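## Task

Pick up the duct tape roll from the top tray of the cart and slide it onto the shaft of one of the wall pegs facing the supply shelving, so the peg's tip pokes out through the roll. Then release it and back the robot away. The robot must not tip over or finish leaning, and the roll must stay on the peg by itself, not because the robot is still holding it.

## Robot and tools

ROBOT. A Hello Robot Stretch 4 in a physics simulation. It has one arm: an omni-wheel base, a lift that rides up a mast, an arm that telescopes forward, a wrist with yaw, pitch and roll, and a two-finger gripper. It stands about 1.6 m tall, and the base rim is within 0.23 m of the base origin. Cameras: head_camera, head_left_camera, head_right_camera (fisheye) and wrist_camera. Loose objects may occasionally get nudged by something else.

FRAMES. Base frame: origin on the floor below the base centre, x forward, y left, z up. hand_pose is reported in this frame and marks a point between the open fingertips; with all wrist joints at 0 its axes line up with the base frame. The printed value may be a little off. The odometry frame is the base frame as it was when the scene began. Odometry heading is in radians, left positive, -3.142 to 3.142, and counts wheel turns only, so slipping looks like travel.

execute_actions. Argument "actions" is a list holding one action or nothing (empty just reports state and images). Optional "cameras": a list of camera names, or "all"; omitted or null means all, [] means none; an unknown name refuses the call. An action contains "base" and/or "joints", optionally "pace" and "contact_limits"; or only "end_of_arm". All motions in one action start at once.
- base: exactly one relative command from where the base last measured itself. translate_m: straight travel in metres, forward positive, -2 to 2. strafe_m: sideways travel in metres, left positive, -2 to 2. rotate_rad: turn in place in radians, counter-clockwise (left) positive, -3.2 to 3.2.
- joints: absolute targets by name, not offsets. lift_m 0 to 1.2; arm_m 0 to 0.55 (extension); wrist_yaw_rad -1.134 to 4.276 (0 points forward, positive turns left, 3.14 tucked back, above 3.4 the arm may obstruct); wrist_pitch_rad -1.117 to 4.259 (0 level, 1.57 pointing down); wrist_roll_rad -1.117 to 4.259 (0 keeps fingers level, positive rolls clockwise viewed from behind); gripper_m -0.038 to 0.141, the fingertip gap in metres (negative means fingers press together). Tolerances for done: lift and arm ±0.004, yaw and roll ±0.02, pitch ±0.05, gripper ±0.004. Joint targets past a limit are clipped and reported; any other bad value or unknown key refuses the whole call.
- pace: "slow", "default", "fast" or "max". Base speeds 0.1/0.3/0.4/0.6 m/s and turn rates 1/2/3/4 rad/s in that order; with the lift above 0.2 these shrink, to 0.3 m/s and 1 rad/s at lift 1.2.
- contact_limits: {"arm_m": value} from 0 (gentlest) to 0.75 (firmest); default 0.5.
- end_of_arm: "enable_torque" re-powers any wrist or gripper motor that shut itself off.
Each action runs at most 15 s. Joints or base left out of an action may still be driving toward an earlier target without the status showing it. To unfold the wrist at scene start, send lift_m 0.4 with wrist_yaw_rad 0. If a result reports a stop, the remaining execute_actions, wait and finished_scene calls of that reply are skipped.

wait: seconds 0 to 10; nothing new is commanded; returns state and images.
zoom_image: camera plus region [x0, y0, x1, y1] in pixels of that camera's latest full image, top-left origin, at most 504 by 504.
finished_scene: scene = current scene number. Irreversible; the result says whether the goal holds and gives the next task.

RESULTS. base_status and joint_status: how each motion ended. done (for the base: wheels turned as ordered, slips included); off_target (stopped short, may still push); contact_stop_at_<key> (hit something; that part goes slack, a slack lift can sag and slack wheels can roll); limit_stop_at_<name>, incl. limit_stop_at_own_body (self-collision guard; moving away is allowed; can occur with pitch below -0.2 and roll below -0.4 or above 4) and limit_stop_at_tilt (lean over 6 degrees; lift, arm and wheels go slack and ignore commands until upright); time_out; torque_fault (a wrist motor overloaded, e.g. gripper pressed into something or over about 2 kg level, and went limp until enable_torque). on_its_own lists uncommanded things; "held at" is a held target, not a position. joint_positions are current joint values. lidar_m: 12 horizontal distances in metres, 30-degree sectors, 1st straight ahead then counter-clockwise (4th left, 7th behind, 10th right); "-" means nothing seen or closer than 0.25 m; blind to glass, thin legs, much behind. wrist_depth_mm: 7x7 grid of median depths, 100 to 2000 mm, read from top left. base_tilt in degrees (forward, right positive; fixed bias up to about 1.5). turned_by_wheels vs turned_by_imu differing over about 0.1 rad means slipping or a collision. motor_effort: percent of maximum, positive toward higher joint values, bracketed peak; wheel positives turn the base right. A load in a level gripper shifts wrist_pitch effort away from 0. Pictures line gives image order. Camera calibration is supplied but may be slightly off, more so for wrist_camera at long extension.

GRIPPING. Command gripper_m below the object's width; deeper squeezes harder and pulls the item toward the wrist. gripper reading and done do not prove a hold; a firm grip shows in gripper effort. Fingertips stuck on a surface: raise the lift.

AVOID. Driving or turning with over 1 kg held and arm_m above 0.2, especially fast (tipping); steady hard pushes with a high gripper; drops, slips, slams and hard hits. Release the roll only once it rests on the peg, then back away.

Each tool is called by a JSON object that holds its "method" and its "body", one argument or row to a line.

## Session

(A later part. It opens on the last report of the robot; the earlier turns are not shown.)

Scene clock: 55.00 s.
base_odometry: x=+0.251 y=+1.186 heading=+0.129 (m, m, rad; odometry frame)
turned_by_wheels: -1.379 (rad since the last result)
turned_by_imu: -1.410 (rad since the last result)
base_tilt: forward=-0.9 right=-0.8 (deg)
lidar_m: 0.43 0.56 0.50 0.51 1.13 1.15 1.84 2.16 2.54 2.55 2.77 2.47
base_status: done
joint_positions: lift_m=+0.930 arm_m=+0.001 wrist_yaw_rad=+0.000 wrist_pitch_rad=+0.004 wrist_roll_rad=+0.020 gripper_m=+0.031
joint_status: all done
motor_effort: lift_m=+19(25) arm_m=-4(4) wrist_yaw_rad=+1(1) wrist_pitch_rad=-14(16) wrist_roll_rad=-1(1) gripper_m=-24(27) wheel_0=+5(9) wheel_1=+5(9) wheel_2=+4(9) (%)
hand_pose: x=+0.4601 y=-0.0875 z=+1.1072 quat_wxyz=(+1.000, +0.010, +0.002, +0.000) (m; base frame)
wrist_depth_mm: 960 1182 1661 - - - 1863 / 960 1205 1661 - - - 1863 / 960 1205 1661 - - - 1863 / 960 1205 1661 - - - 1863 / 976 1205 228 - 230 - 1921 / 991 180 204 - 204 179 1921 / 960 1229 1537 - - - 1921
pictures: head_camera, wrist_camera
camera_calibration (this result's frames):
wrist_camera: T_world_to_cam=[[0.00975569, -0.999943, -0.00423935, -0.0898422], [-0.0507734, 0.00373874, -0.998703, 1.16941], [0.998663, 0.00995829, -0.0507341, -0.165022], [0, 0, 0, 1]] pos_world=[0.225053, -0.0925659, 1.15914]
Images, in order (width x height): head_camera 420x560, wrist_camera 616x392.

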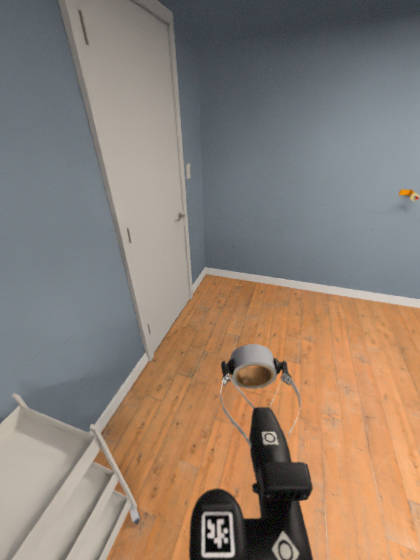

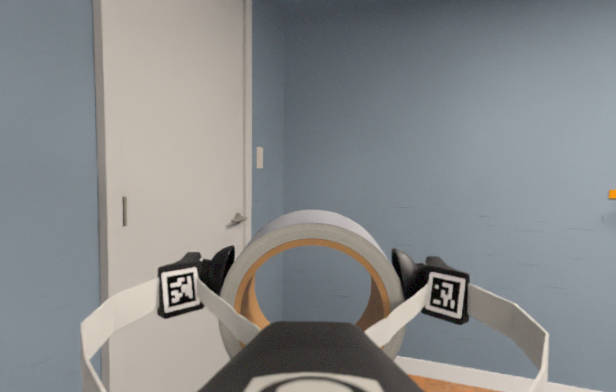

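{"method": "execute_actions", "body": {
  "actions": [
    {"base":{"strafe_m":-1.8}}
  ],
  "cameras": []
}}

{"method": "execute_actions", "body": {
  "actions": [
    {"base":{"translate_m":1.0}}
  ],
  "cameras": ["head_camera","wrist_camera"]
}}

Scene clock: 63.80 s.
base_odometry: x=+0.483 y=-0.598 heading=+0.129 (m, m, rad; odometry frame)
turned_by_wheels: +0.000 (rad since the last result)
turned_by_imu: -0.002 (rad since the last result)
base_tilt: forward=-0.8 right=-0.8 (deg)
lidar_m: 0.44 2.33 2.64 2.24 2.64 2.36 2.07 0.95 0.83 0.94 1.00 1.89
base_status: done
joint_positions: lift_m=+0.930 arm_m=+0.001 wrist_yaw_rad=+0.000 wrist_pitch_rad=+0.004 wrist_roll_rad=+0.020 gripper_m=+0.031
joint_status: not commanded
motor_effort: lift_m=+19(19) arm_m=-4(4) wrist_yaw_rad=+0(1) wrist_pitch_rad=-15(15) wrist_roll_rad=-1(1) gripper_m=-24(27) wheel_0=+2(10) wheel_1=-5(12) wheel_2=+0(5) (%)
hand_pose: x=+0.4601 y=-0.0874 z=+1.1072 quat_wxyz=(+1.000, +0.010, +0.002, +0.000) (m; base frame)
wrist_depth_mm: - - 1863 1661 1576 1464 1366 / - - 1863 1661 1576 1499 1397 / - - 1863 1756 1618 1499 1397 / - - 1863 1708 1618 1537 1430 / - - 227 1661 229 1499 1430 / - 180 203 1756 204 179 1430 / - - - - 1576 1537 1430
pictures: none
No camera images: the call's "cameras" was empty. Leave "cameras" out to get every camera's image.

Scene clock: 68.63 s.
base_odometry: x=+1.475 y=-0.469 heading=+0.130 (m, m, rad; odometry frame)
turned_by_wheels: +0.001 (rad since the last result)
turned_by_imu: -0.005 (rad since the last result)
base_tilt: forward=-0.9 right=-0.8 (deg)
lidar_m: 0.45 1.00 2.17 2.24 2.28 3.30 2.67 1.65 1.13 1.43 1.10 0.93
base_status: done
joint_positions: lift_m=+0.930 arm_m=+0.001 wrist_yaw_rad=+0.000 wrist_pitch_rad=+0.004 wrist_roll_rad=+0.020 gripper_m=+0.031
joint_status: not commanded
motor_effort: lift_m=+19(19) arm_m=-4(4) wrist_yaw_rad=+2(0) wrist_pitch_rad=-15(14) wrist_roll_rad=-2(2) gripper_m=-26(25) wheel_0=+5(8) wheel_1=+4(9) wheel_2=-1(11) (%)
hand_pose: x=+0.4601 y=-0.0874 z=+1.1072 quat_wxyz=(+1.000, +0.010, +0.002, +0.000) (m; base frame)
wrist_depth_mm: 931 866 788 732 683 640 603 / 960 866 798 741 691 647 609 / 960 878 798 741 699 654 615 / 976 866 820 750 707 654 621 / 976 891 228 741 229 661 627 / 991 180 204 750 204 179 627 / 991 904 842 - 707 668 621
pictures: head_camera, wrist_camera
camera_calibration (this result's frames):
wrist_camera: T_world_to_cam=[[0.00993921, -0.999942, -0.00423939, -0.0898736], [-0.0507784, 0.00372941, -0.998703, 1.16941], [0.99866, 0.0101416, -0.0507384, -0.165016], [0, 0, 0, 1]] pos_world=[0.225069, -0.0925561, 1.15914]
Images, in order (width x height): head_camera 420x560, wrist_camera 616x392.

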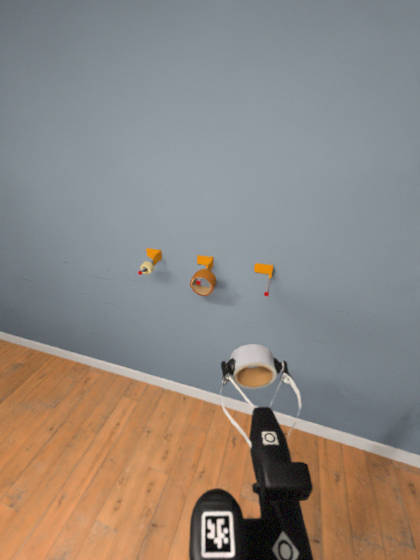

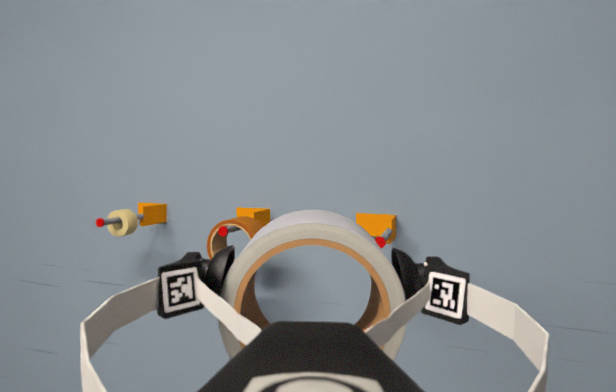

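{"method": "execute_actions", "body": {
  "actions": [
    {"base":{"rotate_rad":-0.3}}
  ],
  "cameras": []
}}

{"method": "execute_actions", "body": {
  "actions": [
    {"base":{"strafe_m":0.13}}
  ],
  "cameras": ["head_camera","wrist_camera"]
}}

Scene clock: 70.90 s.
base_odometry: x=+1.475 y=-0.469 heading=-0.169 (m, m, rad; odometry frame)
turned_by_wheels: -0.299 (rad since the last result)
turned_by_imu: -0.305 (rad since the last result)
base_tilt: forward=-0.9 right=-0.7 (deg)
lidar_m: 0.44 0.85 1.40 2.27 2.22 3.24 3.56 1.67 1.15 1.16 1.36 0.97
base_status: done
joint_positions: lift_m=+0.930 arm_m=+0.001 wrist_yaw_rad=+0.000 wrist_pitch_rad=+0.004 wrist_roll_rad=+0.020 gripper_m=+0.031
joint_status: not commanded
motor_effort: lift_m=+19(19) arm_m=-4(4) wrist_yaw_rad=+1(2) wrist_pitch_rad=-14(14) wrist_roll_rad=-2(1) gripper_m=-28(24) wheel_0=+5(10) wheel_1=+6(10) wheel_2=+4(11) (%)
hand_pose: x=+0.4601 y=-0.0875 z=+1.1072 quat_wxyz=(+1.000, +0.010, +0.002, +0.000) (m; base frame)
wrist_depth_mm: 723 723 715 707 707 699 699 / 732 723 723 707 707 707 707 / 732 732 732 715 723 715 715 / 741 741 732 732 723 723 715 / 640 741 227 741 229 732 723 / 759 180 204 741 204 179 741 / 768 759 750 - 750 741 732
pictures: none
No camera images: the call's "cameras" was empty. Leave "cameras" out to get every camera's image.

Scene clock: 72.53 s.
base_odometry: x=+1.497 y=-0.341 heading=-0.169 (m, m, rad; odometry frame)
turned_by_wheels: +0.000 (rad since the last result)
turned_by_imu: +0.000 (rad since the last result)
base_tilt: forward=-0.8 right=-0.7 (deg)
lidar_m: 0.45 0.90 1.45 2.16 2.15 3.15 3.91 1.79 1.31 1.26 1.35 1.01
base_status: done
joint_positions: lift_m=+0.930 arm_m=+0.001 wrist_yaw_rad=+0.000 wrist_pitch_rad=+0.004 wrist_roll_rad=+0.020 gripper_m=+0.031
joint_status: not commanded
motor_effort: lift_m=+19(19) arm_m=-4(4) wrist_yaw_rad=+0(2) wrist_pitch_rad=-15(15) wrist_roll_rad=-2(2) gripper_m=-24(26) wheel_0=-3(13) wheel_1=+3(13) wheel_2=+0(1) (%)
hand_pose: x=+0.4602 y=-0.0874 z=+1.1072 quat_wxyz=(+1.000, +0.010, +0.002, +0.000) (m; base frame)
wrist_depth_mm: 715 715 715 715 707 699 707 / 732 723 723 715 723 715 707 / 732 732 723 723 715 715 715 / 741 732 732 723 732 732 723 / 750 741 227 732 229 732 723 / 759 180 205 750 204 179 732 / 768 759 759 - 750 750 741
pictures: head_camera, wrist_camera
camera_calibration (this result's frames):
wrist_camera: T_world_to_cam=[[0.00999535, -0.999941, -0.00423864, -0.0898841], [-0.0507786, 0.00372581, -0.998703, 1.16941], [0.99866, 0.0101976, -0.0507383, -0.165016], [0, 0, 0, 1]] pos_world=[0.225074, -0.092553, 1.15914]
Images, in order (width x height): head_camera 420x560, wrist_camera 616x392.

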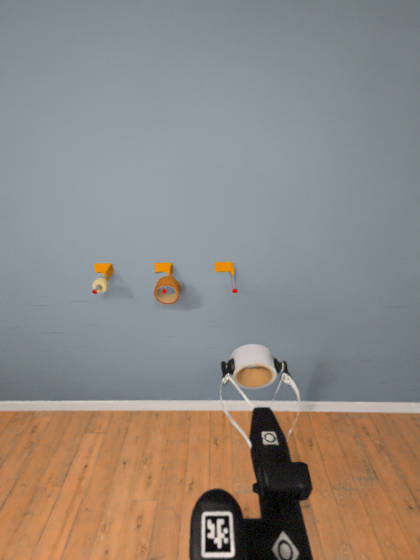

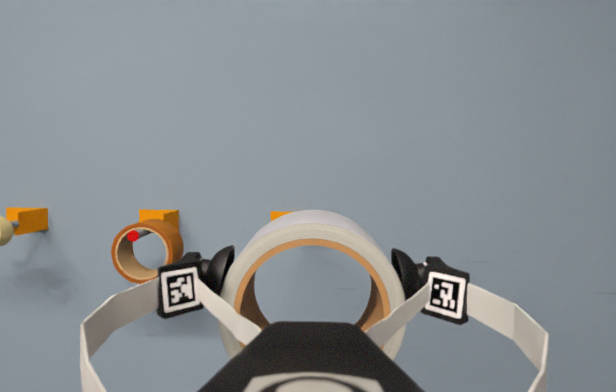

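{"method": "execute_actions", "body": {
  "actions": [
    {"base":{"strafe_m":0.04},"joints":{"lift_m":0.895,"arm_m":0.2}}
  ],
  "cameras": ["head_camera","wrist_camera"]
}}

Scene clock: 75.67 s.
base_odometry: x=+1.503 y=-0.302 heading=-0.169 (m, m, rad; odometry frame)
turned_by_wheels: +0.000 (rad since the last result)
turned_by_imu: +0.000 (rad since the last result)
base_tilt: forward=-0.9 right=-0.8 (deg)
lidar_m: 0.68 0.89 1.39 2.12 2.12 3.11 3.40 1.84 1.36 1.29 1.35 0.98
base_status: done
joint_positions: lift_m=+0.895 arm_m=+0.199 wrist_yaw_rad=+0.000 wrist_pitch_rad=+0.004 wrist_roll_rad=+0.020 gripper_m=+0.031
joint_status: all done
motor_effort: lift_m=+17(16) arm_m=+5(3) wrist_yaw_rad=-1(2) wrist_pitch_rad=-14(14) wrist_roll_rad=-2(2) gripper_m=-27(25) wheel_0=-5(12) wheel_1=+3(14) wheel_2=+0(1) (%)
hand_pose: x=+0.6586 y=-0.0874 z=+1.0723 quat_wxyz=(+1.000, +0.010, +0.002, +0.000) (m; base frame)
wrist_depth_mm: 530 525 525 521 517 517 517 / 535 530 525 525 521 521 521 / 539 535 535 530 530 530 525 / 549 539 539 535 535 530 525 / 544 544 227 544 229 539 535 / 554 180 205 549 204 179 544 / 559 559 559 - 549 544 544
pictures: head_camera, wrist_camera
camera_calibration (this result's frames):
wrist_camera: T_world_to_cam=[[0.0100335, -0.999941, -0.00423784, -0.0920306], [-0.0506955, 0.00372393, -0.998707, 1.14461], [0.998664, 0.0102354, -0.0506552, -0.365064], [0, 0, 0, 1]] pos_world=[0.423526, -0.092551, 1.12424]
Images, in order (width x height): head_camera 420x560, wrist_camera 616x392.

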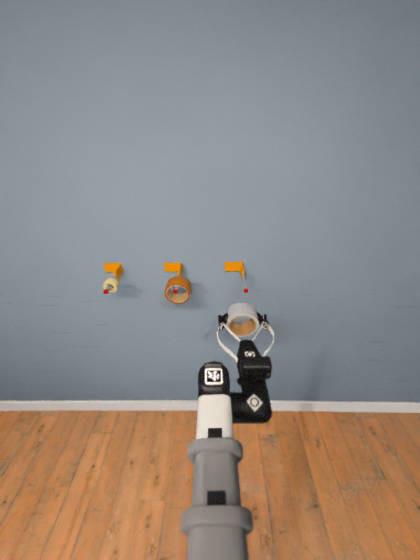

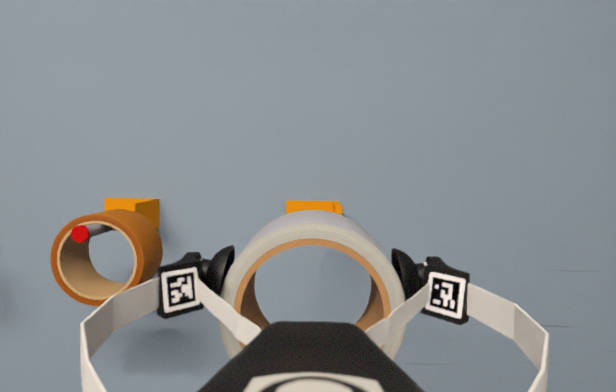

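{"method": "execute_actions", "body": {
  "actions": [
    {"joints":{"lift_m":0.885,"arm_m":0.3}}
  ],
  "cameras": ["head_camera","wrist_camera"]
}}

Scene clock: 77.90 s.
base_odometry: x=+1.503 y=-0.302 heading=-0.169 (m, m, rad; odometry frame)
turned_by_wheels: +0.000 (rad since the last result)
turned_by_imu: +0.000 (rad since the last result)
base_tilt: forward=-0.9 right=-0.7 (deg)
lidar_m: 0.76 0.89 1.41 2.12 2.11 3.13 3.39 1.83 1.36 1.31 1.36 0.99
base_status: not commanded
joint_positions: lift_m=+0.885 arm_m=+0.299 wrist_yaw_rad=+0.000 wrist_pitch_rad=+0.004 wrist_roll_rad=+0.020 gripper_m=+0.031
joint_status: all done
motor_effort: lift_m=+18(18) arm_m=+5(5) wrist_yaw_rad=+1(2) wrist_pitch_rad=-16(14) wrist_roll_rad=-1(2) gripper_m=-26(26) wheel_0=-5(5) wheel_1=+3(3) wheel_2=+0(0) (%)
hand_pose: x=+0.7586 y=-0.0874 z=+1.0623 quat_wxyz=(+1.000, +0.010, +0.002, +0.000) (m; base frame)
wrist_depth_mm: 433 430 427 424 424 421 415 / 436 436 430 430 427 424 424 / 439 436 436 433 430 427 424 / 442 439 439 436 436 433 433 / 327 445 228 442 229 439 433 / 322 180 205 445 204 179 439 / 459 455 452 - 449 445 442
pictures: head_camera, wrist_camera
camera_calibration (this result's frames):
wrist_camera: T_world_to_cam=[[0.0100068, -0.999941, -0.00423811, -0.0930637], [-0.0507283, 0.00372522, -0.998706, 1.13968], [0.998662, 0.0102088, -0.050688, -0.465421], [0, 0, 0, 1]] pos_world=[0.523544, -0.0925524, 1.11422]
Images, in order (width x height): head_camera 420x560, wrist_camera 616x392.

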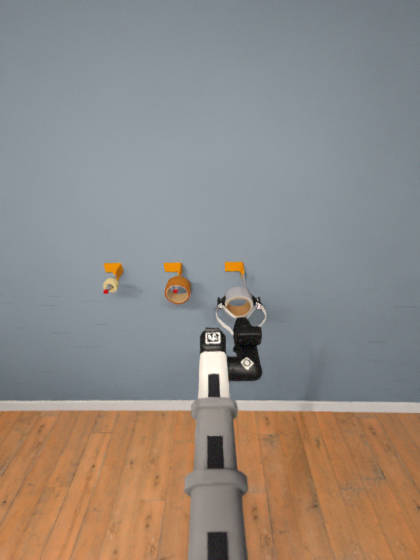

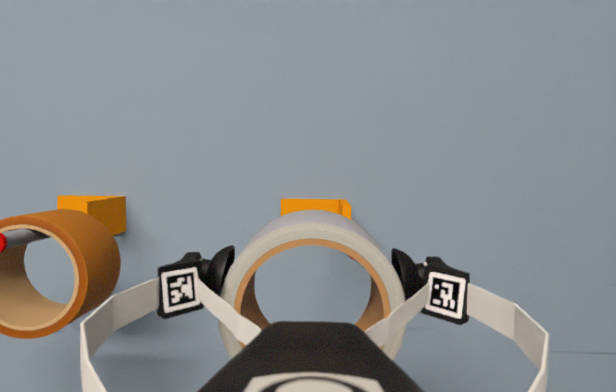

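{"method": "execute_actions", "body": {
  "actions": [
    {"base":{"strafe_m":-0.037},"joints":{"lift_m":0.91}}
  ],
  "cameras": ["wrist_camera"]
}}

Scene clock: 80.30 s.
base_odometry: x=+1.497 y=-0.338 heading=-0.169 (m, m, rad; odometry frame)
turned_by_wheels: +0.000 (rad since the last result)
turned_by_imu: +0.000 (rad since the last result)
base_tilt: forward=-0.9 right=-0.7 (deg)
lidar_m: 0.80 0.91 1.41 2.12 2.14 3.16 3.90 1.77 1.32 1.27 1.33 0.99
base_status: done
joint_positions: lift_m=+0.910 arm_m=+0.299 wrist_yaw_rad=+0.000 wrist_pitch_rad=+0.004 wrist_roll_rad=+0.020 gripper_m=+0.031
joint_status: all done
motor_effort: lift_m=+26(26) arm_m=+4(4) wrist_yaw_rad=+1(1) wrist_pitch_rad=-14(15) wrist_roll_rad=-2(2) gripper_m=-24(27) wheel_0=+4(11) wheel_1=-4(13) wheel_2=+0(0) (%)
hand_pose: x=+0.7586 y=-0.0875 z=+1.0866 quat_wxyz=(+1.000, +0.010, +0.002, +0.000) (m; base frame)
wrist_depth_mm: 430 430 424 424 421 421 418 / 433 433 430 430 427 424 421 / 439 436 433 433 430 427 427 / 442 442 439 436 436 433 430 / 342 445 227 266 229 436 436 / 338 180 205 445 204 179 439 / 459 455 452 - 445 445 442
pictures: wrist_camera
camera_calibration (this result's frames):
wrist_camera: T_world_to_cam=[[0.00978416, -0.999943, -0.00423807, -0.0928562], [-0.0507321, 0.00373643, -0.998705, 1.16397], [0.998664, 0.0099865, -0.0506926, -0.464193], [0, 0, 0, 1]] pos_world=[0.523533, -0.0925643, 1.13854]
Images, in order (width x height): wrist_camera 616x392.

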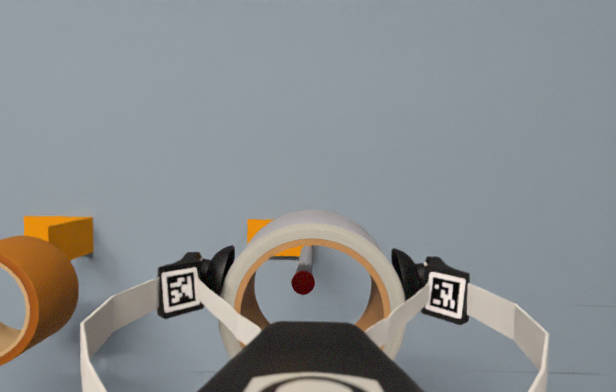

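{"method": "execute_actions", "body": {
  "actions": [
    {"joints":{"arm_m":0.365},"contact_limits":{"arm_m":0.15},"pace":"slow"}
  ],
  "cameras": ["wrist_camera","head_camera"]
}}

Scene clock: 82.63 s.
base_odometry: x=+1.497 y=-0.338 heading=-0.169 (m, m, rad; odometry frame)
turned_by_wheels: +0.000 (rad since the last result)
turned_by_imu: +0.000 (rad since the last result)
base_tilt: forward=-0.9 right=-0.7 (deg)
lidar_m: 0.81 0.93 1.40 2.14 2.11 3.12 3.93 1.76 1.30 1.26 1.36 0.98
base_status: not commanded
joint_positions: lift_m=+0.910 arm_m=+0.364 wrist_yaw_rad=+0.000 wrist_pitch_rad=+0.004 wrist_roll_rad=+0.020 gripper_m=+0.031
joint_status: all done
motor_effort: lift_m=+26(26) arm_m=+5(5) wrist_yaw_rad=+1(1) wrist_pitch_rad=-15(14) wrist_roll_rad=-1(2) gripper_m=-30(23) wheel_0=+4(4) wheel_1=-4(3) wheel_2=+0(0) (%)
contact_limits: arm_m 0.15
hand_pose: x=+0.8236 y=-0.0875 z=+1.0866 quat_wxyz=(+1.000, +0.010, +0.002, +0.000) (m; base frame)
wrist_depth_mm: 366 364 364 362 359 357 357 / 370 368 366 366 362 362 359 / 373 373 370 370 366 364 362 / 379 377 375 373 373 368 366 / 375 379 227 298 229 373 370 / 384 180 205 379 204 179 375 / 389 387 384 - 382 379 375
pictures: head_camera, wrist_camera
camera_calibration (this result's frames):
wrist_camera: T_world_to_cam=[[0.00978956, -0.999943, -0.00423818, -0.0934944], [-0.050732, 0.00373627, -0.998705, 1.16727], [0.998664, 0.00999189, -0.0506925, -0.529054], [0, 0, 0, 1]] pos_world=[0.588481, -0.092564, 1.13854]
Images, in order (width x height): head_camera 420x560, wrist_camera 616x392.

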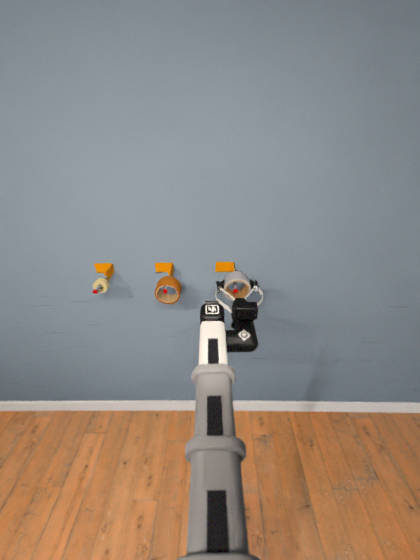

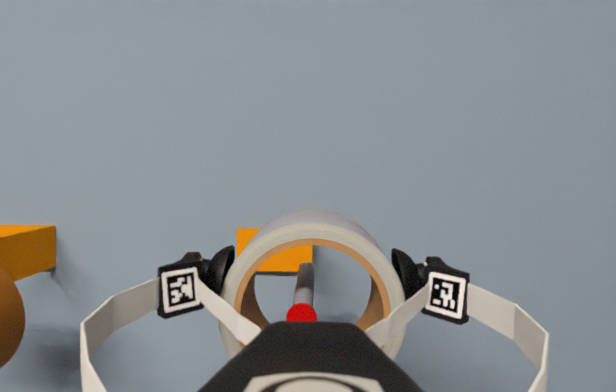

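{"method": "execute_actions", "body": {
  "actions": [
    {"joints":{"arm_m":0.415,"lift_m":0.895},"contact_limits":{"arm_m":0.15},"pace":"slow"}
  ],
  "cameras": ["wrist_camera","head_camera"]
}}

Scene clock: 85.07 s.
base_odometry: x=+1.497 y=-0.338 heading=-0.169 (m, m, rad; odometry frame)
turned_by_wheels: +0.000 (rad since the last result)
turned_by_imu: +0.000 (rad since the last result)
base_tilt: forward=-0.8 right=-0.7 (deg)
lidar_m: 0.80 0.92 1.40 2.13 2.13 3.14 3.91 1.77 1.31 1.27 1.36 1.00
base_status: not commanded
joint_positions: lift_m=+0.895 arm_m=+0.414 wrist_yaw_rad=+0.000 wrist_pitch_rad=+0.004 wrist_roll_rad=+0.020 gripper_m=+0.031
joint_status: all done
motor_effort: lift_m=+17(23) arm_m=+4(4) wrist_yaw_rad=+1(1) wrist_pitch_rad=-15(15) wrist_roll_rad=-1(1) gripper_m=-21(23) wheel_0=+4(4) wheel_1=-4(4) wheel_2=+0(0) (%)
contact_limits: arm_m 0.15
hand_pose: x=+0.8736 y=-0.0875 z=+1.0723 quat_wxyz=(+1.000, +0.010, +0.002, +0.000) (m; base frame)
wrist_depth_mm: 317 315 315 314 312 310 309 / 322 320 319 315 314 314 312 / 324 324 320 320 319 317 315 / 327 327 325 322 322 319 319 / 330 329 227 239 229 322 320 / 334 180 205 329 204 179 325 / 338 336 334 - 329 329 325
pictures: head_camera, wrist_camera
camera_calibration (this result's frames):
wrist_camera: T_world_to_cam=[[0.00979125, -0.999943, -0.0042382, -0.0940454], [-0.0507373, 0.00373614, -0.998705, 1.15554], [0.998664, 0.0099936, -0.0506979, -0.579706], [0, 0, 0, 1]] pos_world=[0.638482, -0.0925639, 1.12426]
Images, in order (width x height): head_camera 420x560, wrist_camera 616x392.

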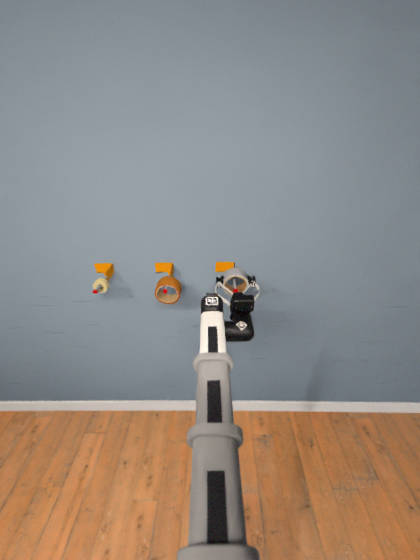

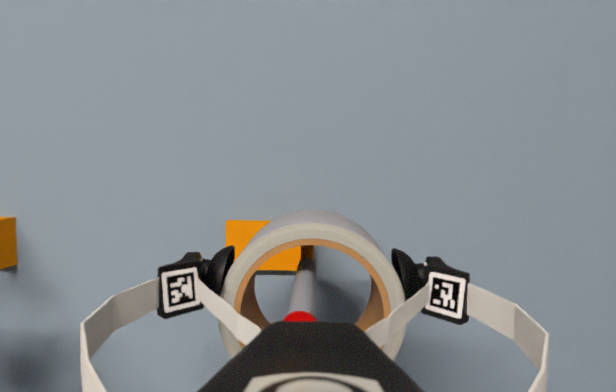

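Same depth as the successful scene. Release.

{"method": "execute_actions", "body": {
  "actions": [
    {"joints":{"gripper_m":0.135}}
  ],
  "cameras": ["wrist_camera"]
}}

{"method": "execute_actions", "body": {
  "actions": [
    {"joints":{"arm_m":0.0}}
  ],
  "cameras": ["head_camera","wrist_camera"]
}}

Scene clock: 87.77 s.
base_odometry: x=+1.497 y=-0.338 heading=-0.169 (m, m, rad; odometry frame)
turned_by_wheels: +0.000 (rad since the last result)
turned_by_imu: +0.000 (rad since the last result)
base_tilt: forward=-0.9 right=-0.8 (deg)
lidar_m: 0.82 0.93 1.40 2.13 2.12 3.16 3.92 1.78 1.31 1.27 1.37 1.01
base_status: not commanded
joint_positions: lift_m=+0.895 arm_m=+0.414 wrist_yaw_rad=+0.000 wrist_pitch_rad=+0.002 wrist_roll_rad=+0.020 gripper_m=+0.135
joint_status: all done
motor_effort: lift_m=+17(17) arm_m=+5(5) wrist_yaw_rad=+0(0) wrist_pitch_rad=-8(14) wrist_roll_rad=-2(2) gripper_m=+2(25) wheel_0=+4(4) wheel_1=-4(4) wheel_2=+0(0) (%)
hand_pose: x=+0.8736 y=-0.0874 z=+1.0730 quat_wxyz=(+1.000, +0.010, +0.001, +0.000) (m; base frame)
wrist_depth_mm: 319 319 315 314 312 310 310 / 322 320 320 317 314 312 312 / 324 324 322 320 319 315 315 / 329 327 325 322 322 320 319 / 330 329 320 228 324 320 320 / 334 330 203 158 200 324 325 / 338 336 334 - 329 327 327
pictures: wrist_camera
camera_calibration (this result's frames):
wrist_camera: T_world_to_cam=[[0.0100651, -0.99994, -0.00421656, -0.0942289], [-0.0485175, 0.00372346, -0.998815, 1.15436], [0.998772, 0.0102577, -0.0484771, -0.58216], [0, 0, 0, 1]] pos_world=[0.6384, -0.0925498, 1.12438]
Images, in order (width x height): wrist_camera 616x392.

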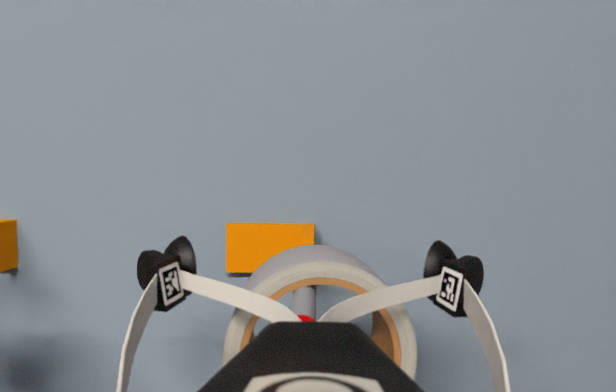

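Scene clock: 90.10 s.
base_odometry: x=+1.497 y=-0.338 heading=-0.169 (m, m, rad; odometry frame)
turned_by_wheels: +0.000 (rad since the last result)
turned_by_imu: +0.000 (rad since the last result)
base_tilt: forward=-0.8 right=-0.7 (deg)
lidar_m: 0.81 0.93 1.42 2.15 2.13 3.17 3.92 1.78 1.32 1.27 1.38 1.00
base_status: not commanded
joint_positions: lift_m=+0.895 arm_m=+0.001 wrist_yaw_rad=+0.000 wrist_pitch_rad=+0.002 wrist_roll_rad=+0.020 gripper_m=+0.135
joint_status: all done
motor_effort: lift_m=+17(17) arm_m=-5(2) wrist_yaw_rad=+1(0) wrist_pitch_rad=-9(10) wrist_roll_rad=-2(1) gripper_m=-1(2) wheel_0=+4(4) wheel_1=-4(3) wheel_2=+0(0) (%)
hand_pose: x=+0.4602 y=-0.0874 z=+1.0728 quat_wxyz=(+1.000, +0.010, +0.001, +0.000) (m; base frame)
wrist_depth_mm: 723 723 723 707 707 707 707 / 732 723 723 715 723 707 707 / 732 732 723 723 715 723 715 / 741 741 732 732 723 723 723 / 750 640 741 741 741 723 723 / 759 750 750 165 741 732 732 / 759 759 759 - 750 741 741
pictures: head_camera, wrist_camera
camera_calibration (this result's frames):
wrist_camera: T_world_to_cam=[[0.00985057, -0.999943, -0.0041664, -0.0900852], [-0.0488905, 0.00368, -0.998797, 1.13435], [0.998756, 0.0100424, -0.0488515, -0.168883], [0, 0, 0, 1]] pos_world=[0.225019, -0.0925585, 1.12436]
Images, in order (width x height): head_camera 420x560, wrist_camera 616x392.

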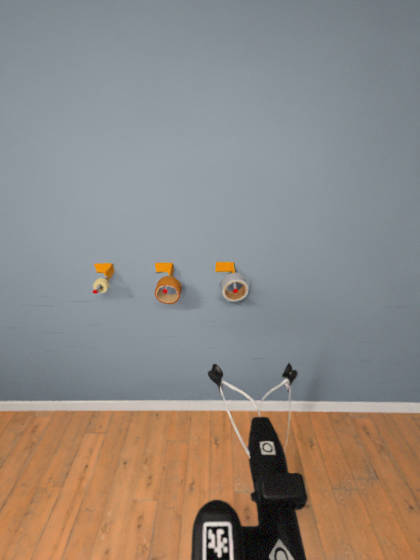

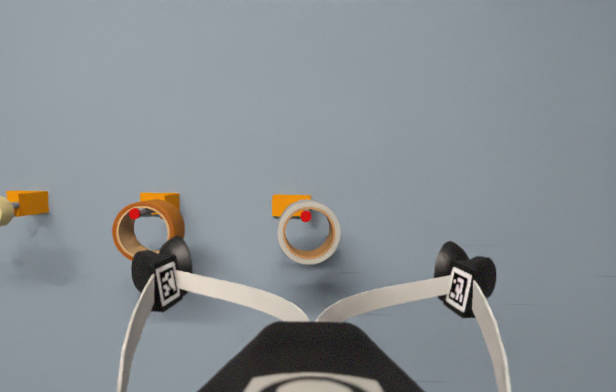

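{"method": "finished_scene", "body": {
  "scene": 2
}}

The scene is finished: the task was done.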